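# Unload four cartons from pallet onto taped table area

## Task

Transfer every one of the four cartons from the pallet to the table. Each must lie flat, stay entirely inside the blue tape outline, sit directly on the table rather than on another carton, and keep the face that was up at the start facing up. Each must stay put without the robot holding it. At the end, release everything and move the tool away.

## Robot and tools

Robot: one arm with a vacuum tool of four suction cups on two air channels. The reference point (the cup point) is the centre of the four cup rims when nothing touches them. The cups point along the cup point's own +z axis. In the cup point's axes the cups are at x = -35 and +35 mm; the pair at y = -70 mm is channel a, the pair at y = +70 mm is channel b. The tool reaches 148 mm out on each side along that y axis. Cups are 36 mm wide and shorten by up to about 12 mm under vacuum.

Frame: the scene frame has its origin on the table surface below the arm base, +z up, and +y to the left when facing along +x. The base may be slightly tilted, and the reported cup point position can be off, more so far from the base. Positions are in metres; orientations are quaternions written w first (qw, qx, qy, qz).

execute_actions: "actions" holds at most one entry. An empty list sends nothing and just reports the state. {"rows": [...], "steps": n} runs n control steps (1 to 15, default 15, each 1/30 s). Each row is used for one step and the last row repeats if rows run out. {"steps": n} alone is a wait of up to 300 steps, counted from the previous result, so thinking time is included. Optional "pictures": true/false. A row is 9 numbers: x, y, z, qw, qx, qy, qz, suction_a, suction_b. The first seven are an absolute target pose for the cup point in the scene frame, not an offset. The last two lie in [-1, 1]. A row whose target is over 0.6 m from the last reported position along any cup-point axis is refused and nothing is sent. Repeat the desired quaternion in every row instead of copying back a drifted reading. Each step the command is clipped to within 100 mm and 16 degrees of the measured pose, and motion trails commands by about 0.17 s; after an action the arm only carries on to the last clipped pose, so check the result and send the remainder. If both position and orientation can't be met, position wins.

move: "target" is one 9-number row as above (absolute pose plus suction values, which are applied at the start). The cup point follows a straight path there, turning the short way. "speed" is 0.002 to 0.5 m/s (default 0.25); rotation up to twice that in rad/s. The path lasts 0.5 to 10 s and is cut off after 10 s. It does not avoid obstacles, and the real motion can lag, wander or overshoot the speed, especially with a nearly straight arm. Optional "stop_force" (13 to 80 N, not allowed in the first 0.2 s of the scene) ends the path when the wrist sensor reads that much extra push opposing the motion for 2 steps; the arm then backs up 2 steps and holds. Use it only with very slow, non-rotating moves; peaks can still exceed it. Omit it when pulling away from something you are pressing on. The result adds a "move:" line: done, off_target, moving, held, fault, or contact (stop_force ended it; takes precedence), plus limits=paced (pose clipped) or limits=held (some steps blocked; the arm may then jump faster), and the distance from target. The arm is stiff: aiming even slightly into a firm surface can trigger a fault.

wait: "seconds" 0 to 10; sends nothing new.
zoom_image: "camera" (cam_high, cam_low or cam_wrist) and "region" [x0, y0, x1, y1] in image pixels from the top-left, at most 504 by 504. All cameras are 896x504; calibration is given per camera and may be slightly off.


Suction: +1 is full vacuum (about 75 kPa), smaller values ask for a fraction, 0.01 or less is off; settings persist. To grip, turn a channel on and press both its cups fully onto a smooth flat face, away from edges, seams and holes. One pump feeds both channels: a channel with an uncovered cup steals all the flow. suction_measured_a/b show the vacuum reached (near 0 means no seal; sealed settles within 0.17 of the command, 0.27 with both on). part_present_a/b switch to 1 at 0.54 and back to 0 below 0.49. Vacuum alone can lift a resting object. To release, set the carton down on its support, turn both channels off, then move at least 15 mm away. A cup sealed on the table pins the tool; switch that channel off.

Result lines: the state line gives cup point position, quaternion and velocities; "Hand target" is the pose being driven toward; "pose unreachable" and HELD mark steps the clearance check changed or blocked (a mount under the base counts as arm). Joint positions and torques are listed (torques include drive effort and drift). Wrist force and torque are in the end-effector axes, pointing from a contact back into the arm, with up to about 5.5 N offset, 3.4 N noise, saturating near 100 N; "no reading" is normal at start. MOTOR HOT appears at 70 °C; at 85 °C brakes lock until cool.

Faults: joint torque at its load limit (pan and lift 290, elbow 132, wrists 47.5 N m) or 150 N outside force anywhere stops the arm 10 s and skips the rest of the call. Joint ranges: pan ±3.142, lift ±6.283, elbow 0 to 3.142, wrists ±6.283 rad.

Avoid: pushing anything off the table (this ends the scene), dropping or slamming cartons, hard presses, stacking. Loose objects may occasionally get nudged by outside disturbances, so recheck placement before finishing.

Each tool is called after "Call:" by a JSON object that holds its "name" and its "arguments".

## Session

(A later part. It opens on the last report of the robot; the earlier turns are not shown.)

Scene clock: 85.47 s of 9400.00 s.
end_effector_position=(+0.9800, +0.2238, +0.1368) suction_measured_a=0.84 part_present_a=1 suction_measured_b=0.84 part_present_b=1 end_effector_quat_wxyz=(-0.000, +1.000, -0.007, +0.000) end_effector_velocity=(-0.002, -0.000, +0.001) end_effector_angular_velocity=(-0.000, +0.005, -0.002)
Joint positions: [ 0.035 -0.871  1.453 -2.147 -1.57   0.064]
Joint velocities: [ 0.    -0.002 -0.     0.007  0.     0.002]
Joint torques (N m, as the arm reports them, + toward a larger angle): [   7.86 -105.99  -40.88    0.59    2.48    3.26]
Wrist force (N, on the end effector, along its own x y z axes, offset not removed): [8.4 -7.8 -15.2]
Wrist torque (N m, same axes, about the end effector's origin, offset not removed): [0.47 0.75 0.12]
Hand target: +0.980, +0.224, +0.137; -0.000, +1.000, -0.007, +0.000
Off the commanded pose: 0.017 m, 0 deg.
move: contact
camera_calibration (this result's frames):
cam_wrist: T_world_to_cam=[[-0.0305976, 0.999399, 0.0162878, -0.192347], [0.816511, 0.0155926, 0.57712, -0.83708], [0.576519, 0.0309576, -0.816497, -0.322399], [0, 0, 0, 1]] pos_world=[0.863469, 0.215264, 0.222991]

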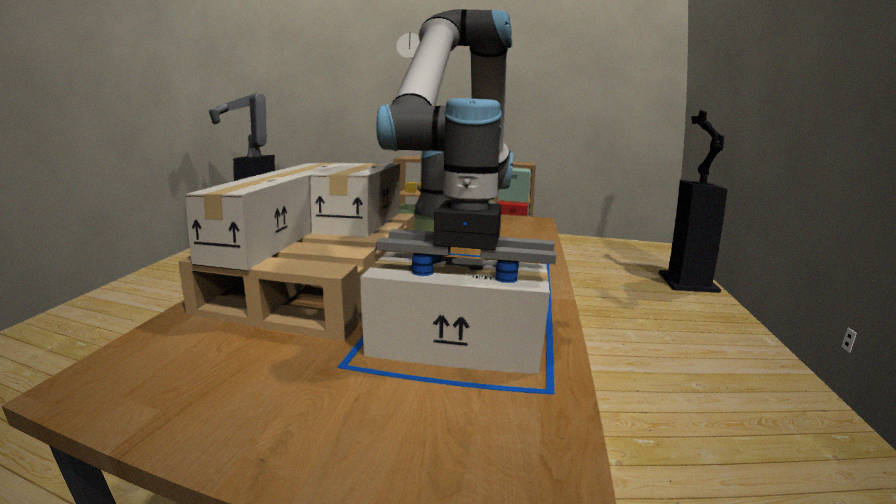

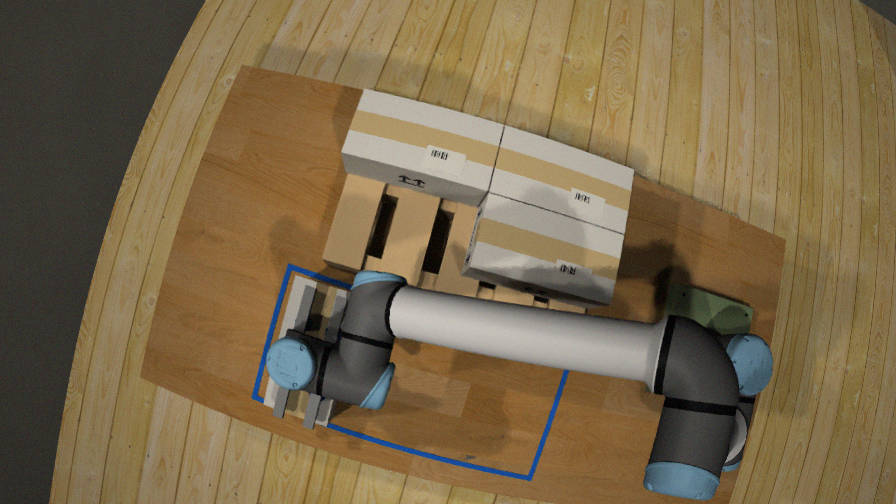

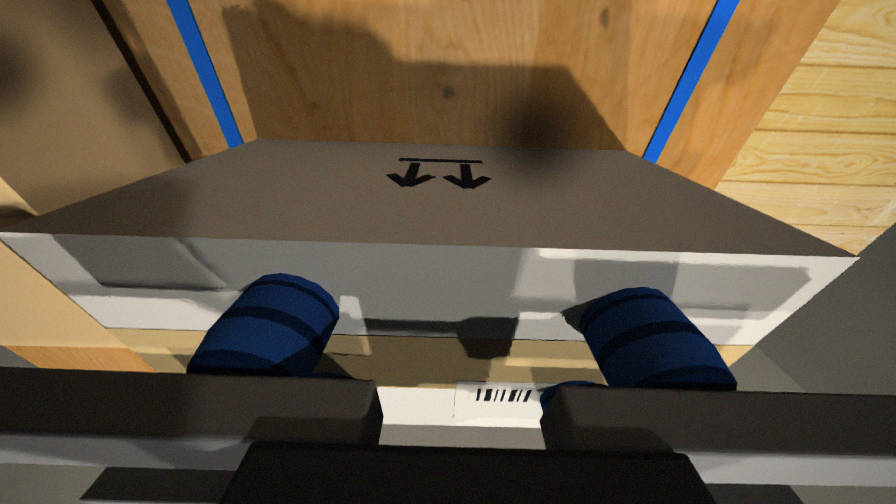

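Call:
{"name": "execute_actions", "arguments": {"actions": [{"rows":[[0.98,0.224,0.138,0,1,-0.007,0,-1,-1]],"steps":12}], "pictures": false}}

Call:
{"name": "move", "arguments": {"target": [0.98,0.224,0.31,0,1,-0.007,0,-1,-1], "speed": 0.25}}

Call:
{"name": "move", "arguments": {"target": [0.862,-0.275,0.30,0,0.7071,0.7071,0,-1,-1], "speed": 0.35}}

Scene clock: 89.93 s of 9400.00 s.
end_effector_position=(+0.9802, +0.2239, +0.1386) suction_measured_a=0.00 part_present_a=0 suction_measured_b=0.00 part_present_b=0 end_effector_quat_wxyz=(+0.000, +1.000, -0.007, +0.000) end_effector_velocity=(-0.001, +0.001, -0.000) end_effector_angular_velocity=(+0.001, +0.001, -0.001)
Joint positions: [ 0.035 -0.872  1.452 -2.145 -1.57   0.064]
Joint velocities: [ 0.    -0.     0.001  0.001  0.001  0.001]
Joint torques (N m, as the arm reports them, + toward a larger angle): [ 14.98 -51.21 -13.05   1.66  -2.26   4.03]
Wrist force (N, on the end effector, along its own x y z axes, offset not removed): [-11.0 -3.3 -51.7]
Wrist torque (N m, same axes, about the end effector's origin, offset not removed): [-0.56 1.15 0.31]
Hand target: +0.980, +0.224, +0.138; +0.000, +1.000, -0.007, -0.000
Off the commanded pose: 0.001 m, 0 deg.
Steps of this call (steps 1 to 122: nothing new was sent; steps 123 to 134: all 12 steps of this action). Readings (end_effector_position | what the end effector reports):
123: (+0.9800, +0.2238, +0.1373) | suction_measured_a=0.43 part_present_a=0 suction_measured_b=0.43 part_present_b=0
124: (+0.9801, +0.2238, +0.1375) | suction_measured_a=0.08 part_present_a=0 suction_measured_b=0.08 part_present_b=0
126: (+0.9804, +0.2238, +0.1384) | suction_measured_a=0.00 part_present_a=0 suction_measured_b=0.00 part_present_b=0
130: (+0.9803, +0.2239, +0.1386) | suction_measured_a=0.00 part_present_a=0 suction_measured_b=0.00 part_present_b=0
134: the state above

Scene clock: 91.37 s of 9400.00 s.
end_effector_position=(+0.9801, +0.2240, +0.3098) suction_measured_a=0.00 part_present_a=0 suction_measured_b=0.00 part_present_b=0 end_effector_quat_wxyz=(+0.000, +1.000, -0.007, -0.000) end_effector_velocity=(-0.000, -0.001, +0.002) end_effector_angular_velocity=(-0.002, +0.001, +0.001)
Joint positions: [ 0.035 -0.996  1.329 -1.898 -1.57   0.064]
Joint velocities: [-0.    -0.001 -0.002  0.004 -0.002 -0.002]
Joint torques (N m, as the arm reports them, + toward a larger angle): [ -19.83 -111.99  -56.82   -2.95    4.3    -2.85]
Wrist force (N, on the end effector, along its own x y z axes, offset not removed): [-4.6 -3.7 -4.4]
Wrist torque (N m, same axes, about the end effector's origin, offset not removed): [-0.41 0.80 0.39]
Hand target: +0.980, +0.224, +0.310; +0.000, +1.000, -0.007, +0.000
Off the commanded pose: 0.000 m, 0 deg.
move: done
camera_calibration (this result's frames):
cam_wrist: T_world_to_cam=[[-0.0304973, 0.999404, 0.0161914, -0.195446], [0.816681, 0.0155754, 0.576879, -0.937033], [0.576283, 0.0308164, -0.816669, -0.180959], [0, 0, 0, 1]] pos_world=[0.863581, 0.215501, 0.395935]

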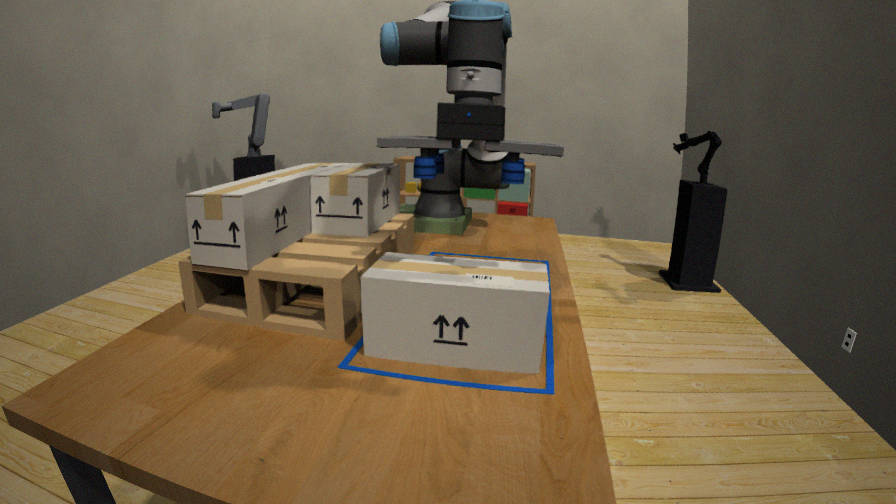

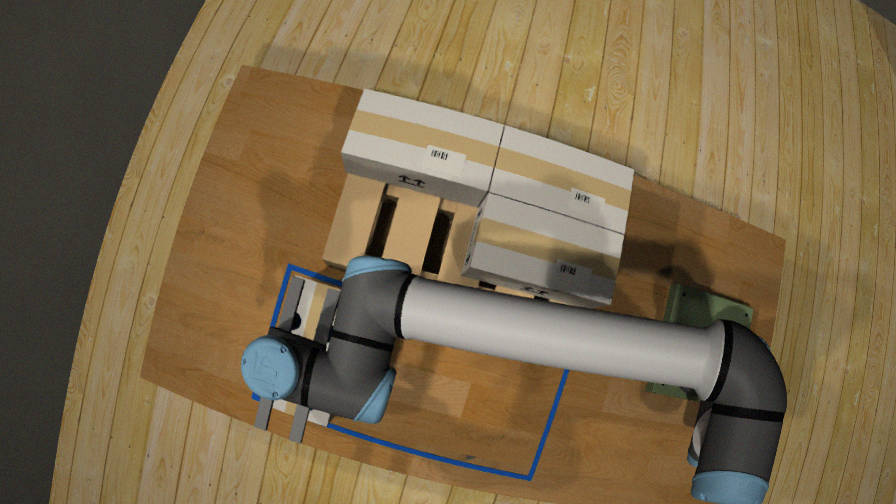

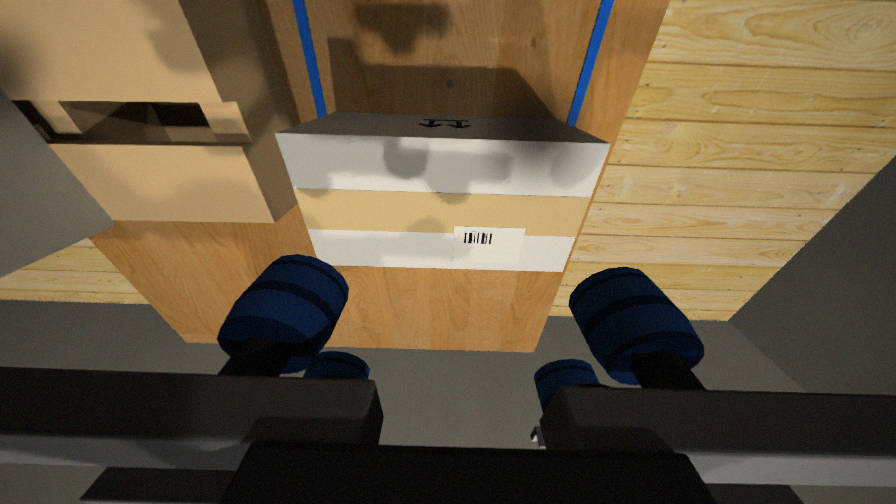

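Scene clock: 94.20 s of 9400.00 s.
end_effector_position=(+0.8612, -0.2746, +0.3001) suction_measured_a=0.00 part_present_a=0 suction_measured_b=0.00 part_present_b=0 end_effector_quat_wxyz=(+0.000, +0.707, +0.707, +0.000) end_effector_velocity=(-0.000, -0.001, -0.000) end_effector_angular_velocity=(+0.001, -0.001, +0.004)
Joint positions: [-0.517 -1.148  1.582 -2.    -1.573 -2.072]
Joint velocities: [-0.002  0.    -0.    -0.     0.001 -0.006]
Joint torques (N m, as the arm reports them, + toward a larger angle): [-18.1  -71.98 -56.58  -2.57   4.32  -2.75]
Wrist force (N, on the end effector, along its own x y z axes, offset not removed): [-2.2 2.7 -4.5]
Wrist torque (N m, same axes, about the end effector's origin, offset not removed): [0.59 0.53 0.16]
Hand target: +0.861, -0.275, +0.300; +0.000, +0.707, +0.707, +0.000
Off the commanded pose: 0.001 m, 0 deg.
move: done
camera_calibration (this result's frames):
cam_wrist: T_world_to_cam=[[-0.998902, -0.0440788, 0.0158675, 0.846997], [-0.0268534, 0.81627, 0.577046, 0.119719], [-0.0383876, 0.575986, -0.816557, 0.574068], [0, 0, 0, 1]] pos_world=[0.871319, -0.391044, 0.386236]

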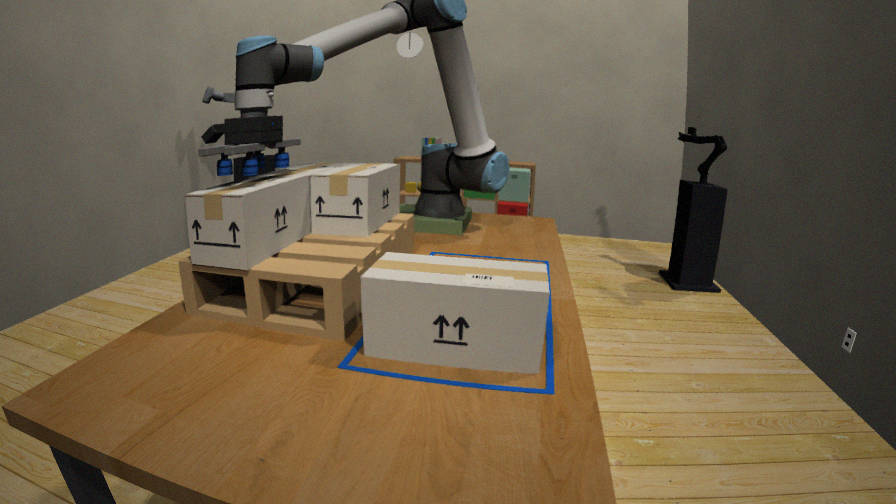

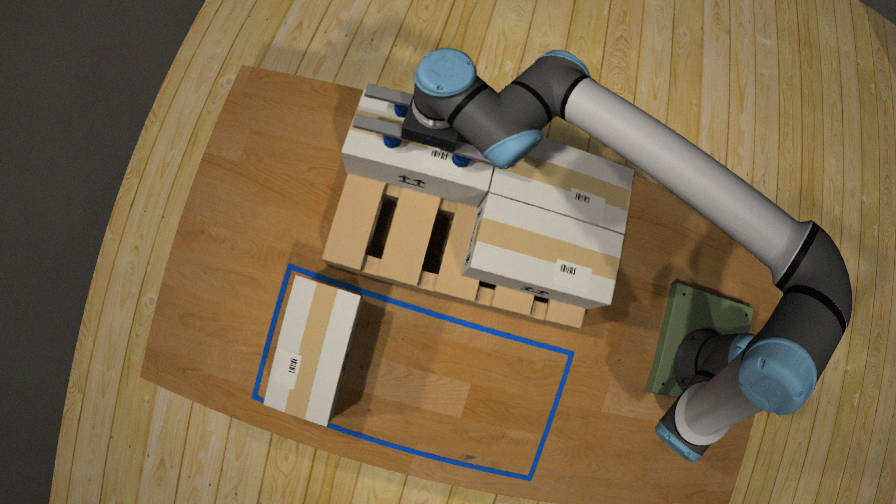

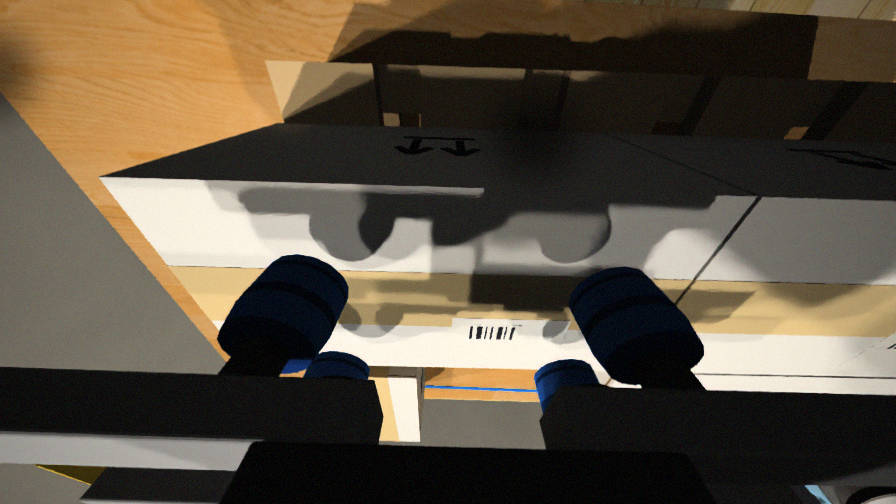

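Call:
{"name": "move", "arguments": {"target": [0.862,-0.279,0.28,0,0.7071,0.7071,0,-1,-1], "speed": 0.06}}

Call:
{"name": "move", "arguments": {"target": [0.862,-0.279,0.24,0,0.7071,0.7071,0,1,1], "speed": 0.01, "stop_force": 15}}

Call:
{"name": "move", "arguments": {"target": [0.862,-0.279,0.32,0,0.7071,0.7071,0,1,1], "speed": 0.1}}

Scene clock: 100.07 s of 9400.00 s.
end_effector_position=(+0.8620, -0.2790, +0.2801) suction_measured_a=0.00 part_present_a=0 suction_measured_b=0.00 part_present_b=0 end_effector_quat_wxyz=(-0.000, +0.707, +0.707, +0.000) end_effector_velocity=(-0.001, -0.001, -0.002) end_effector_angular_velocity=(-0.001, +0.002, +0.002)
Joint positions: [-0.52  -1.131  1.595 -2.03  -1.573 -2.076]
Joint velocities: [-0.     0.001  0.002 -0.002 -0.002 -0.002]
Joint torques (N m, as the arm reports them, + toward a larger angle): [-19.14 -73.28 -41.43  -7.11  -4.25  -3.01]
Wrist force (N, on the end effector, along its own x y z axes, offset not removed): [-5.7 -1.2 -4.1]
Wrist torque (N m, same axes, about the end effector's origin, offset not removed): [0.03 0.98 0.27]
Hand target: +0.862, -0.279, +0.280; +0.000, +0.707, +0.707, +0.000
Off the commanded pose: 0.000 m, 0 deg.
After step 90, 2.07 s passed at rest.
move: done
camera_calibration (this result's frames):
cam_wrist: T_world_to_cam=[[-0.998875, -0.0445704, 0.016169, 0.847621], [-0.0270857, 0.816328, 0.576954, 0.135021], [-0.0389142, 0.575867, -0.816617, 0.560736], [0, 0, 0, 1]] pos_world=[0.872146, -0.395352, 0.3663]

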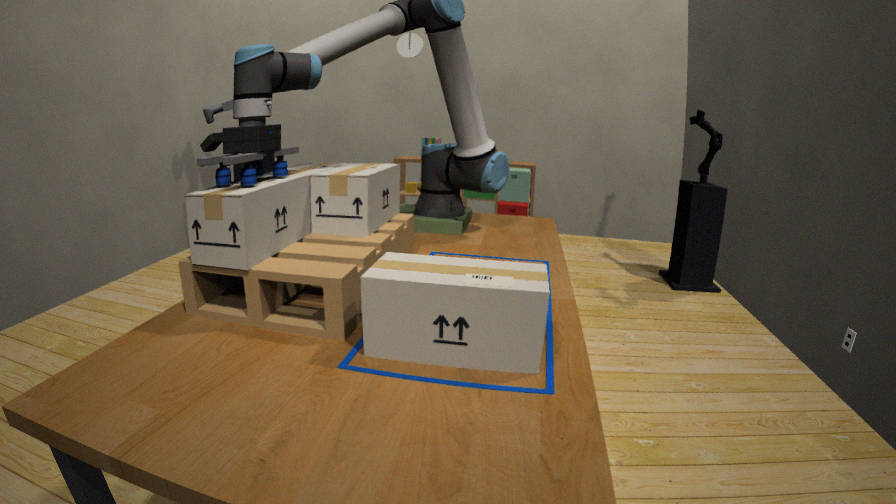

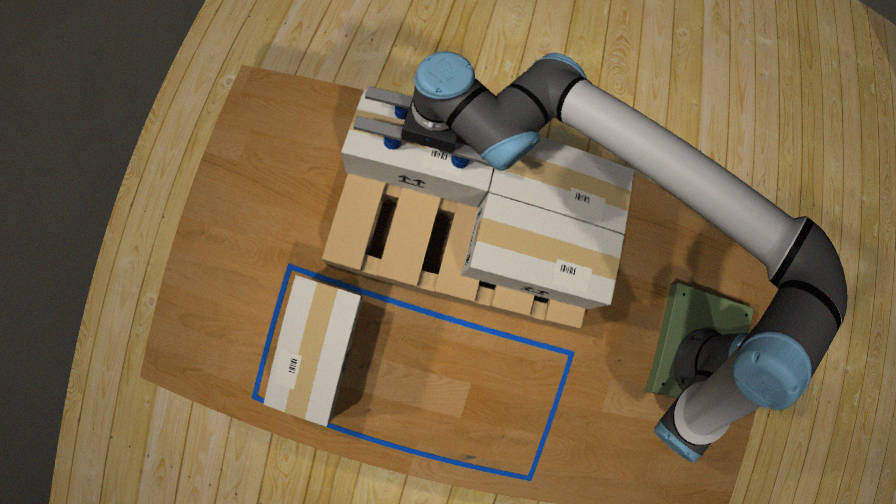

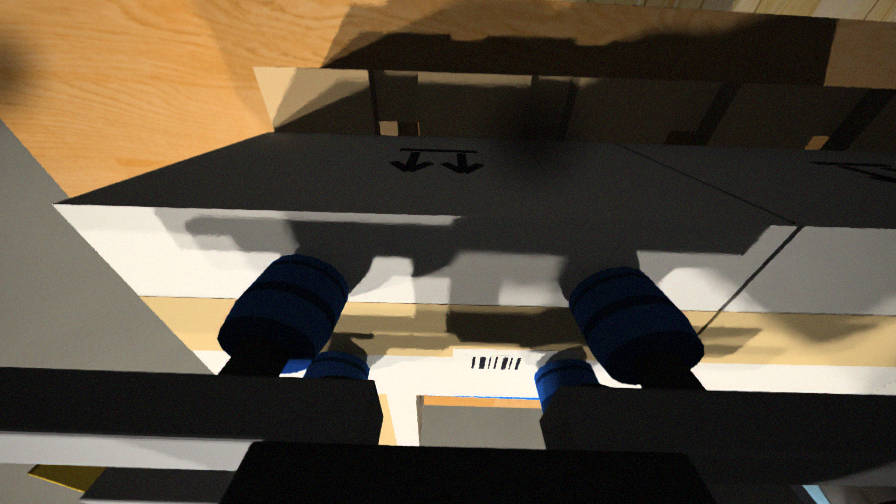

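Scene clock: 102.43 s of 9400.00 s.
end_effector_position=(+0.8621, -0.2790, +0.2605) suction_measured_a=0.84 part_present_a=1 suction_measured_b=0.84 part_present_b=1 end_effector_quat_wxyz=(+0.000, +0.707, +0.707, +0.000) end_effector_velocity=(-0.000, +0.000, +0.001) end_effector_angular_velocity=(+0.001, +0.003, -0.002)
Joint positions: [-0.521 -1.116  1.612 -2.062 -1.573 -2.076]
Joint velocities: [ 0.    -0.    -0.002  0.005 -0.001  0.002]
Joint torques (N m, as the arm reports them, + toward a larger angle): [-17.15 -76.64 -39.45   1.41  -1.11  -2.89]
Wrist force (N, on the end effector, along its own x y z axes, offset not removed): [-2.6 -11.5 -32.3]
Wrist torque (N m, same axes, about the end effector's origin, offset not removed): [-2.10 1.10 -0.01]
Hand target: +0.862, -0.279, +0.261; +0.000, +0.707, +0.707, +0.000
Off the commanded pose: 0.020 m, 0 deg.
move: contact
camera_calibration (this result's frames):
cam_wrist: T_world_to_cam=[[-0.998882, -0.0445891, 0.015681, 0.848184], [-0.0273959, 0.816522, 0.576664, 0.146836], [-0.0385168, 0.57559, -0.816831, 0.544362], [0, 0, 0, 1]] pos_world=[0.872225, -0.395404, 0.346676]

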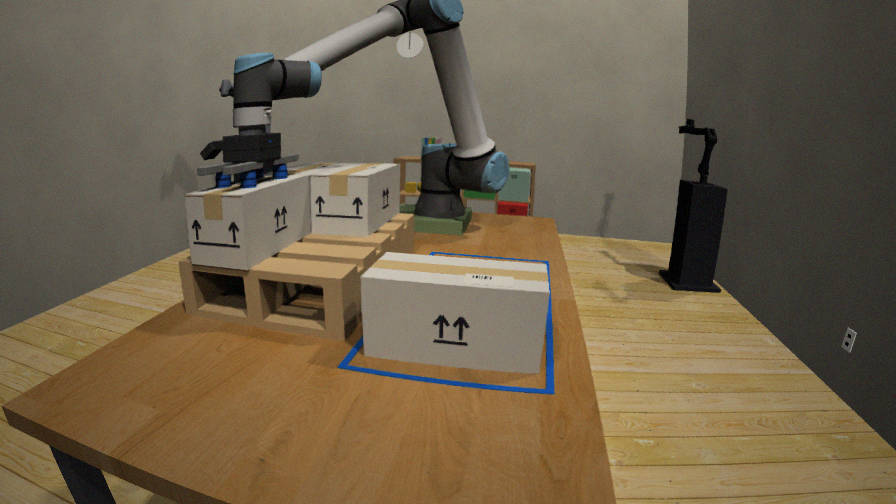

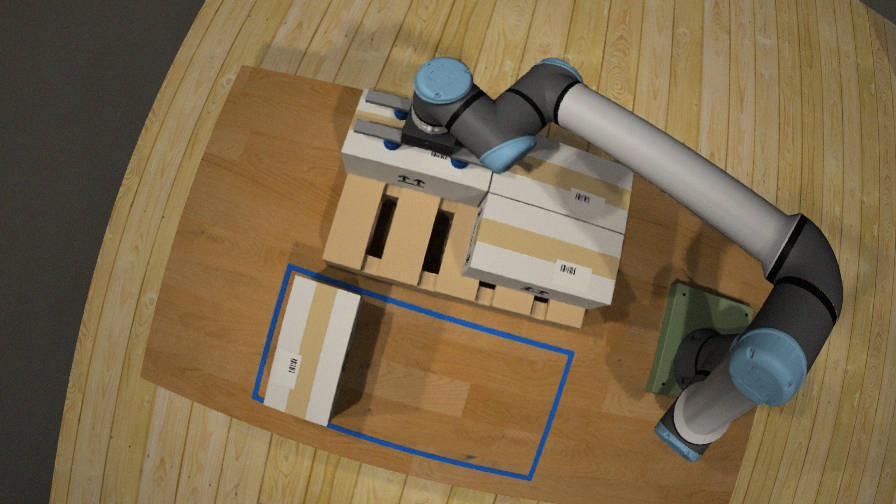

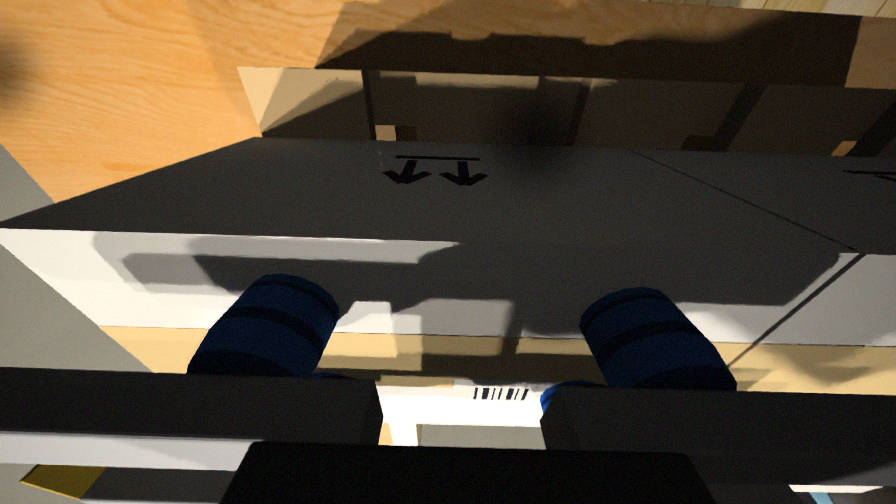

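Scene clock: 103.47 s of 9400.00 s.
end_effector_position=(+0.8620, -0.2790, +0.3198) suction_measured_a=0.84 part_present_a=1 suction_measured_b=0.84 part_present_b=1 end_effector_quat_wxyz=(-0.000, +0.707, +0.707, -0.000) end_effector_velocity=(+0.000, -0.000, +0.002) end_effector_angular_velocity=(-0.001, +0.001, -0.000)
Joint positions: [-0.52  -1.158  1.558 -1.967 -1.573 -2.076]
Joint velocities: [-0.    -0.001 -0.002  0.003 -0.001  0.   ]
Joint torques (N m, as the arm reports them, + toward a larger angle): [  13.67 -117.09  -68.3    -4.75   -0.7     3.78]
Wrist force (N, on the end effector, along its own x y z axes, offset not removed): [-0.8 -5.7 16.7]
Wrist torque (N m, same axes, about the end effector's origin, offset not removed): [-0.54 0.02 0.25]
Hand target: +0.862, -0.279, +0.320; +0.000, +0.707, +0.707, -0.000
Off the commanded pose: 0.000 m, 0 deg.
move: done
camera_calibration (this result's frames):
cam_wrist: T_world_to_cam=[[-0.998874, -0.0445704, 0.0162287, 0.847], [-0.0270523, 0.816343, 0.576933, 0.112143], [-0.0389623, 0.575844, -0.81663, 0.593241], [0, 0, 0, 1]] pos_world=[0.872194, -0.39541, 0.406014]

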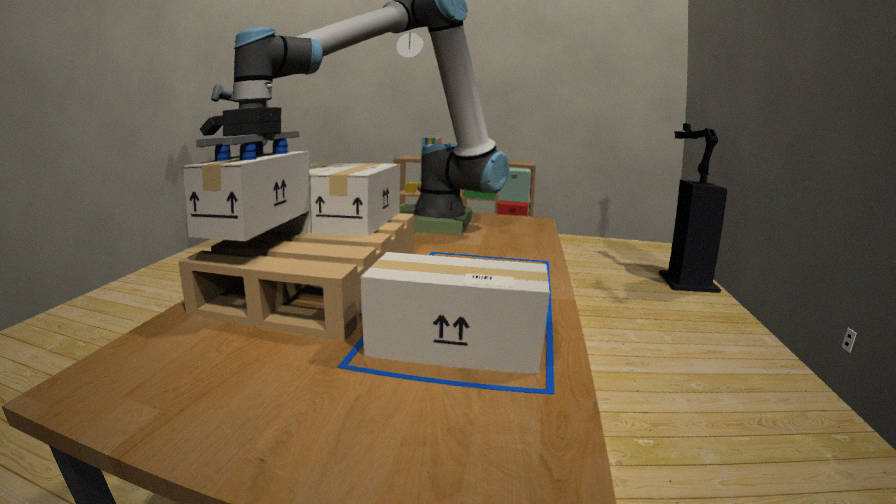

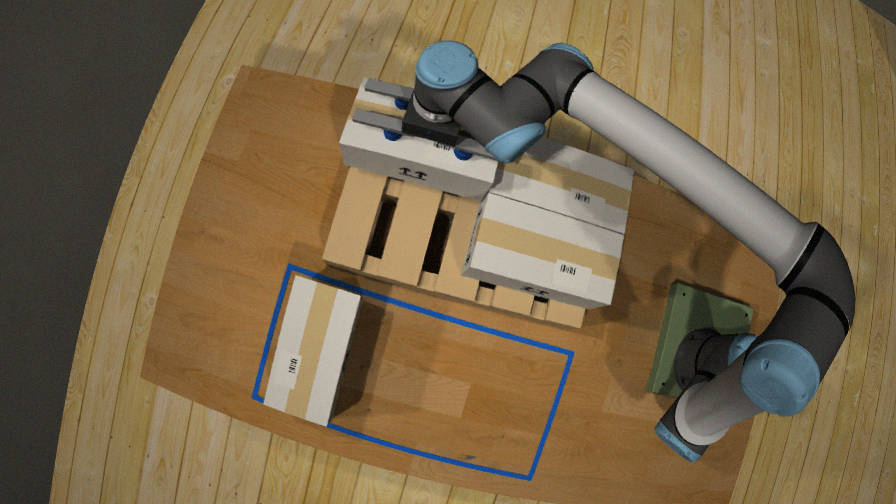

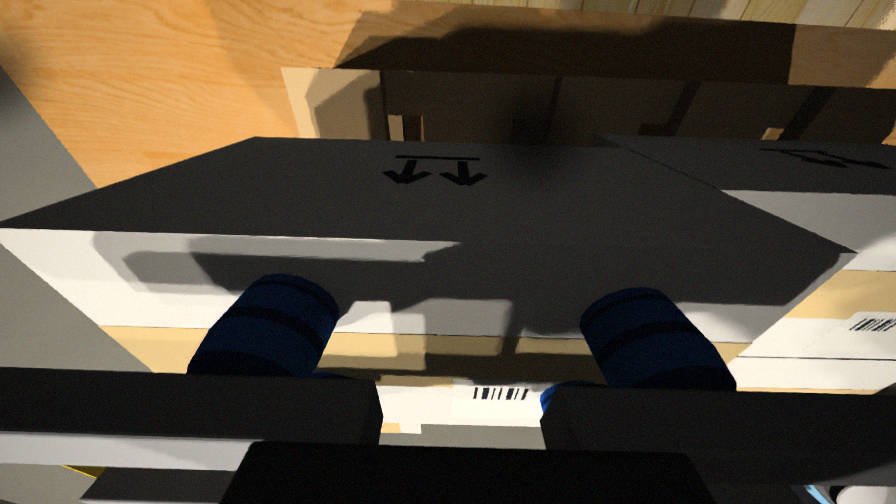

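Call:
{"name": "move", "arguments": {"target": [0.91,-0.02,0.33,0,0.7071,0.7071,0,1,1], "speed": 0.2}}

Call:
{"name": "move", "arguments": {"target": [0.81,0.226,0.33,0,1,-0.007,0,1,1], "speed": 0.2}}

Call:
{"name": "move", "arguments": {"target": [0.81,0.226,0.17,0,1,-0.007,0,1,1], "speed": 0.1}}

Scene clock: 111.40 s of 9400.00 s.
end_effector_position=(+0.9104, -0.0202, +0.3300) suction_measured_a=0.84 part_present_a=1 suction_measured_b=0.84 part_present_b=1 end_effector_quat_wxyz=(-0.000, +0.707, +0.707, +0.000) end_effector_velocity=(+0.000, +0.002, -0.000) end_effector_angular_velocity=(+0.002, -0.000, +0.000)
Joint positions: [-0.23  -1.157  1.538 -1.946 -1.572 -1.785]
Joint velocities: [ 0.002  0.001 -0.001  0.001  0.002  0.002]
Joint torques (N m, as the arm reports them, + toward a larger angle): [ 14.42 -88.21 -69.56  -4.66  -4.06   4.04]
Wrist force (N, on the end effector, along its own x y z axes, offset not removed): [-0.2 -3.9 12.1]
Wrist torque (N m, same axes, about the end effector's origin, offset not removed): [-0.28 0.13 0.26]
Hand target: +0.910, -0.020, +0.330; -0.000, +0.707, +0.707, -0.000
Off the commanded pose: 0.000 m, 0 deg.
move: done
camera_calibration (this result's frames):
cam_wrist: T_world_to_cam=[[-0.998873, -0.0445638, 0.0163206, 0.90663], [-0.026989, 0.816272, 0.577037, -0.103799], [-0.039037, 0.575946, -0.816555, 0.454414], [0, 0, 0, 1]] pos_world=[0.920546, -0.136587, 0.416154]

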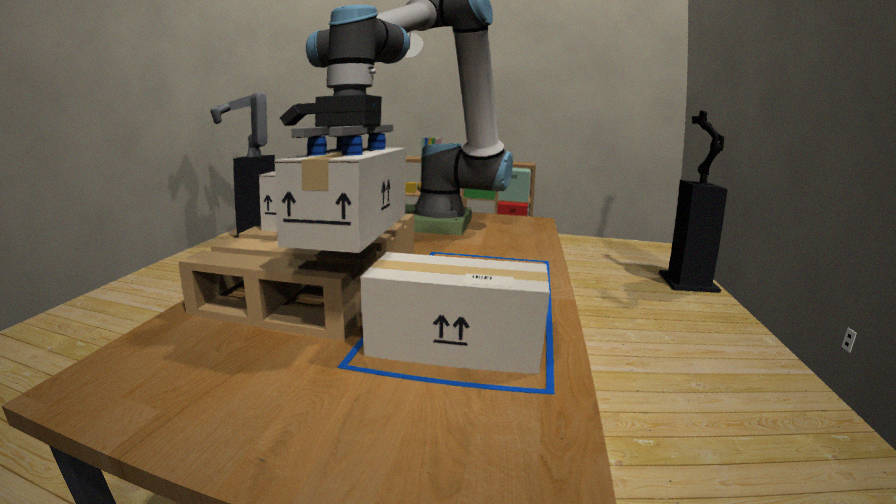

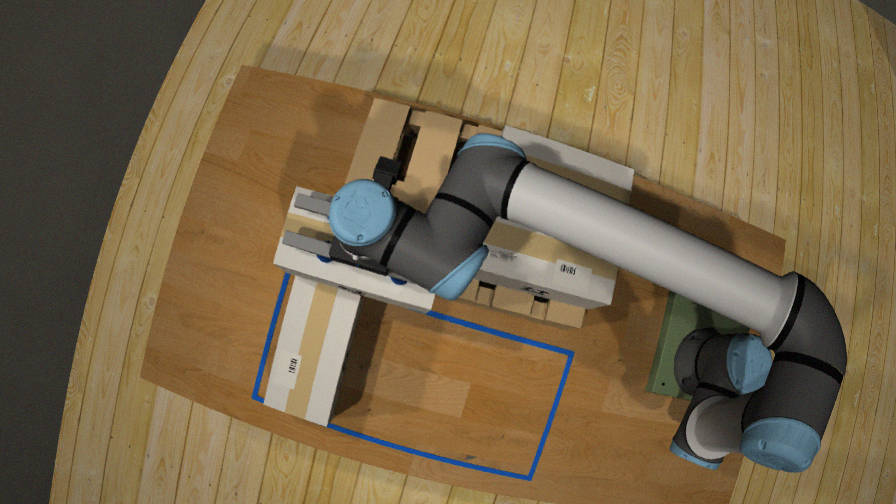

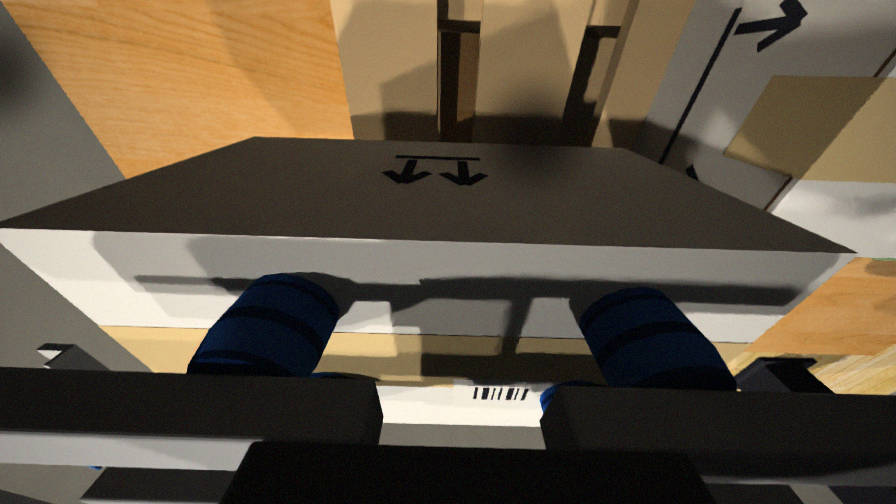

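Scene clock: 115.80 s of 9400.00 s.
end_effector_position=(+0.8104, +0.2261, +0.3300) suction_measured_a=0.84 part_present_a=1 suction_measured_b=0.84 part_present_b=1 end_effector_quat_wxyz=(-0.000, +1.000, -0.007, -0.000) end_effector_velocity=(-0.001, +0.001, -0.000) end_effector_angular_velocity=(-0.002, +0.000, -0.009)
Joint positions: [ 0.048 -1.263  1.688 -1.989 -1.57   0.076]
Joint velocities: [ 0.002 -0.     0.001  0.    -0.002  0.011]
Joint torques (N m, as the arm reports them, + toward a larger angle): [  13.8  -106.34  -54.2    -9.73   -4.38    4.28]
Wrist force (N, on the end effector, along its own x y z axes, offset not removed): [-4.9 3.8 15.7]
Wrist torque (N m, same axes, about the end effector's origin, offset not removed): [0.70 0.80 0.21]
Hand target: +0.810, +0.226, +0.330; +0.000, +1.000, -0.007, -0.000
Off the commanded pose: 0.000 m, 0 deg.
move: done
camera_calibration (this result's frames):
cam_wrist: T_world_to_cam=[[-0.0312736, 0.999378, 0.0162806, -0.202411], [0.816731, 0.0161616, 0.576793, -0.810323], [0.576171, 0.0313353, -0.816728, -0.0666724], [0, 0, 0, 1]] pos_world=[0.6939, 0.21747, 0.416231]

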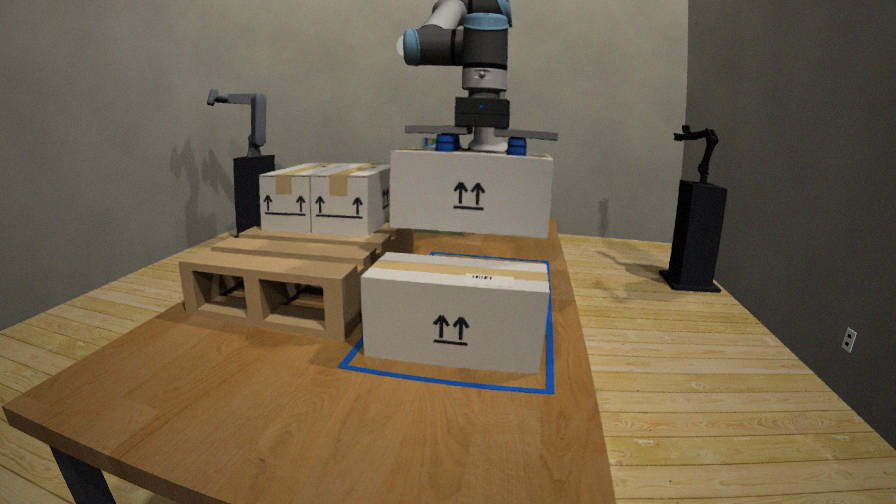

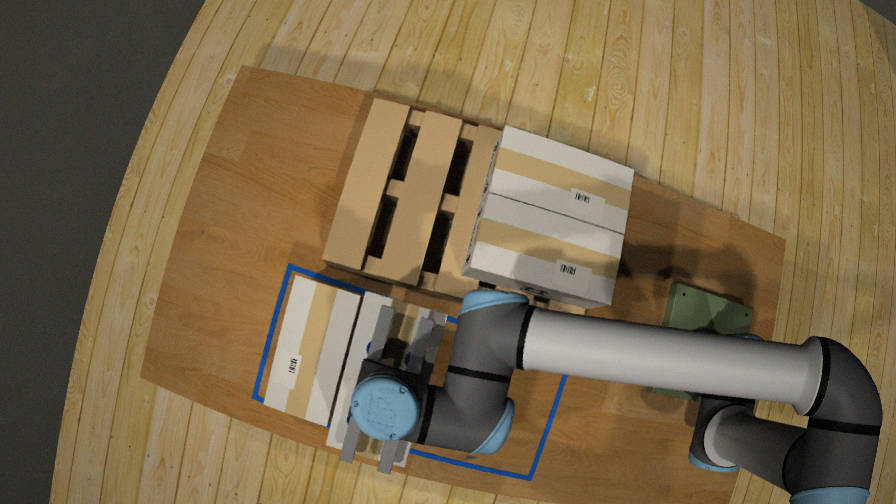

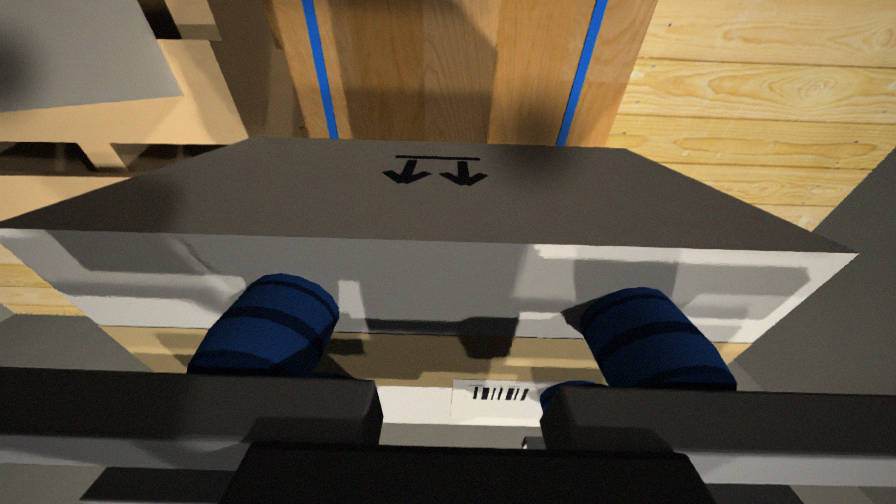

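Scene clock: 117.83 s of 9400.00 s.
end_effector_position=(+0.8099, +0.2260, +0.1702) suction_measured_a=0.84 part_present_a=1 suction_measured_b=0.84 part_present_b=1 end_effector_quat_wxyz=(-0.000, +1.000, -0.007, +0.000) end_effector_velocity=(+0.000, +0.000, -0.001) end_effector_angular_velocity=(+0.001, +0.000, +0.002)
Joint positions: [ 0.048 -1.125  1.815 -2.255 -1.57   0.077]
Joint velocities: [ 0.     0.002  0.    -0.002  0.001 -0.002]
Joint torques (N m, as the arm reports them, + toward a larger angle): [ -9.44 -83.03 -46.06  -9.38  -4.11   3.77]
Wrist force (N, on the end effector, along its own x y z axes, offset not removed): [-4.7 -6.7 15.9]
Wrist torque (N m, same axes, about the end effector's origin, offset not removed): [-0.77 0.82 0.25]
Hand target: +0.810, +0.226, +0.170; -0.000, +1.000, -0.007, -0.000
Off the commanded pose: 0.000 m, 0 deg.
move: done
camera_calibration (this result's frames):
cam_wrist: T_world_to_cam=[[-0.0305546, 0.999401, 0.0162259, -0.200288], [0.816636, 0.0155999, 0.576943, -0.717526], [0.576344, 0.0308789, -0.816624, -0.19699], [0, 0, 0, 1]] pos_world=[0.693372, 0.217444, 0.256354]

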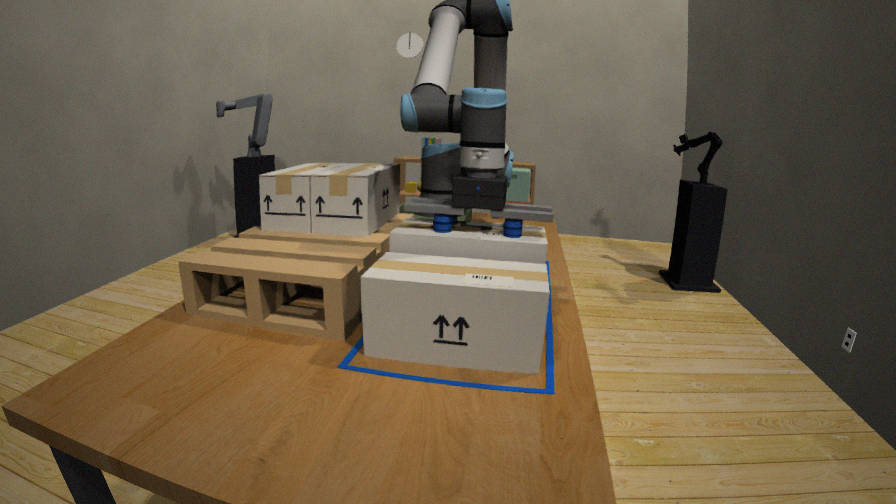

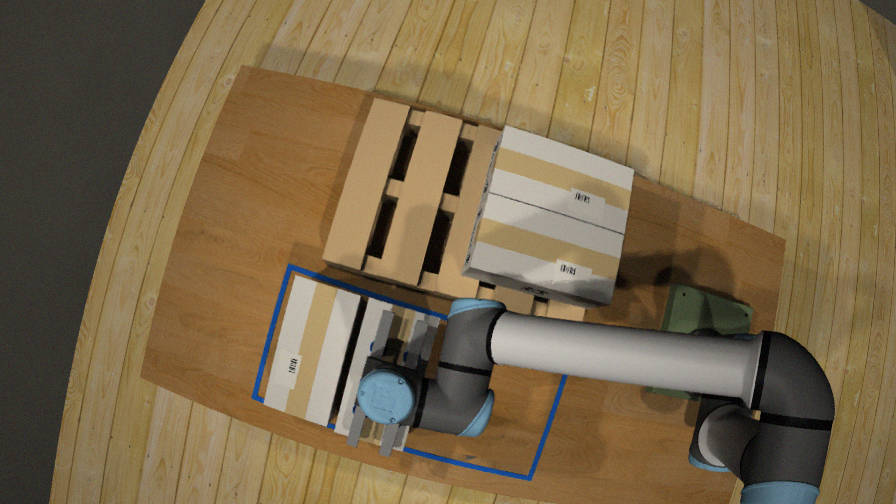

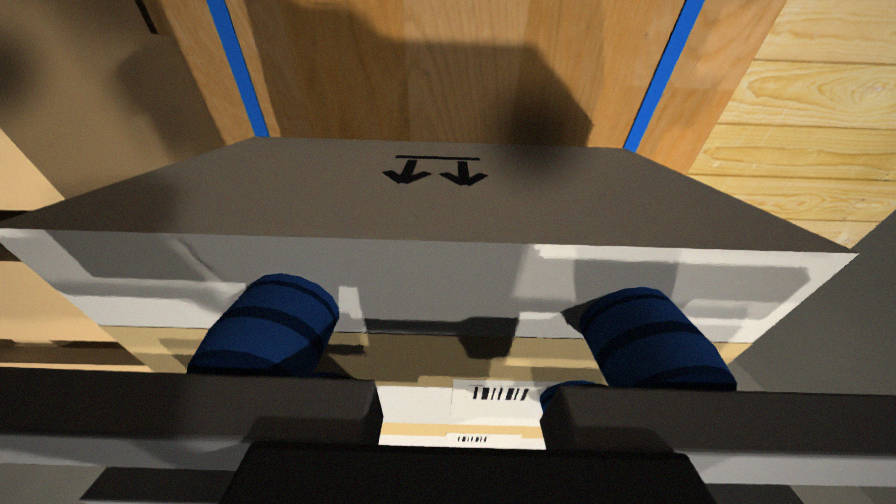

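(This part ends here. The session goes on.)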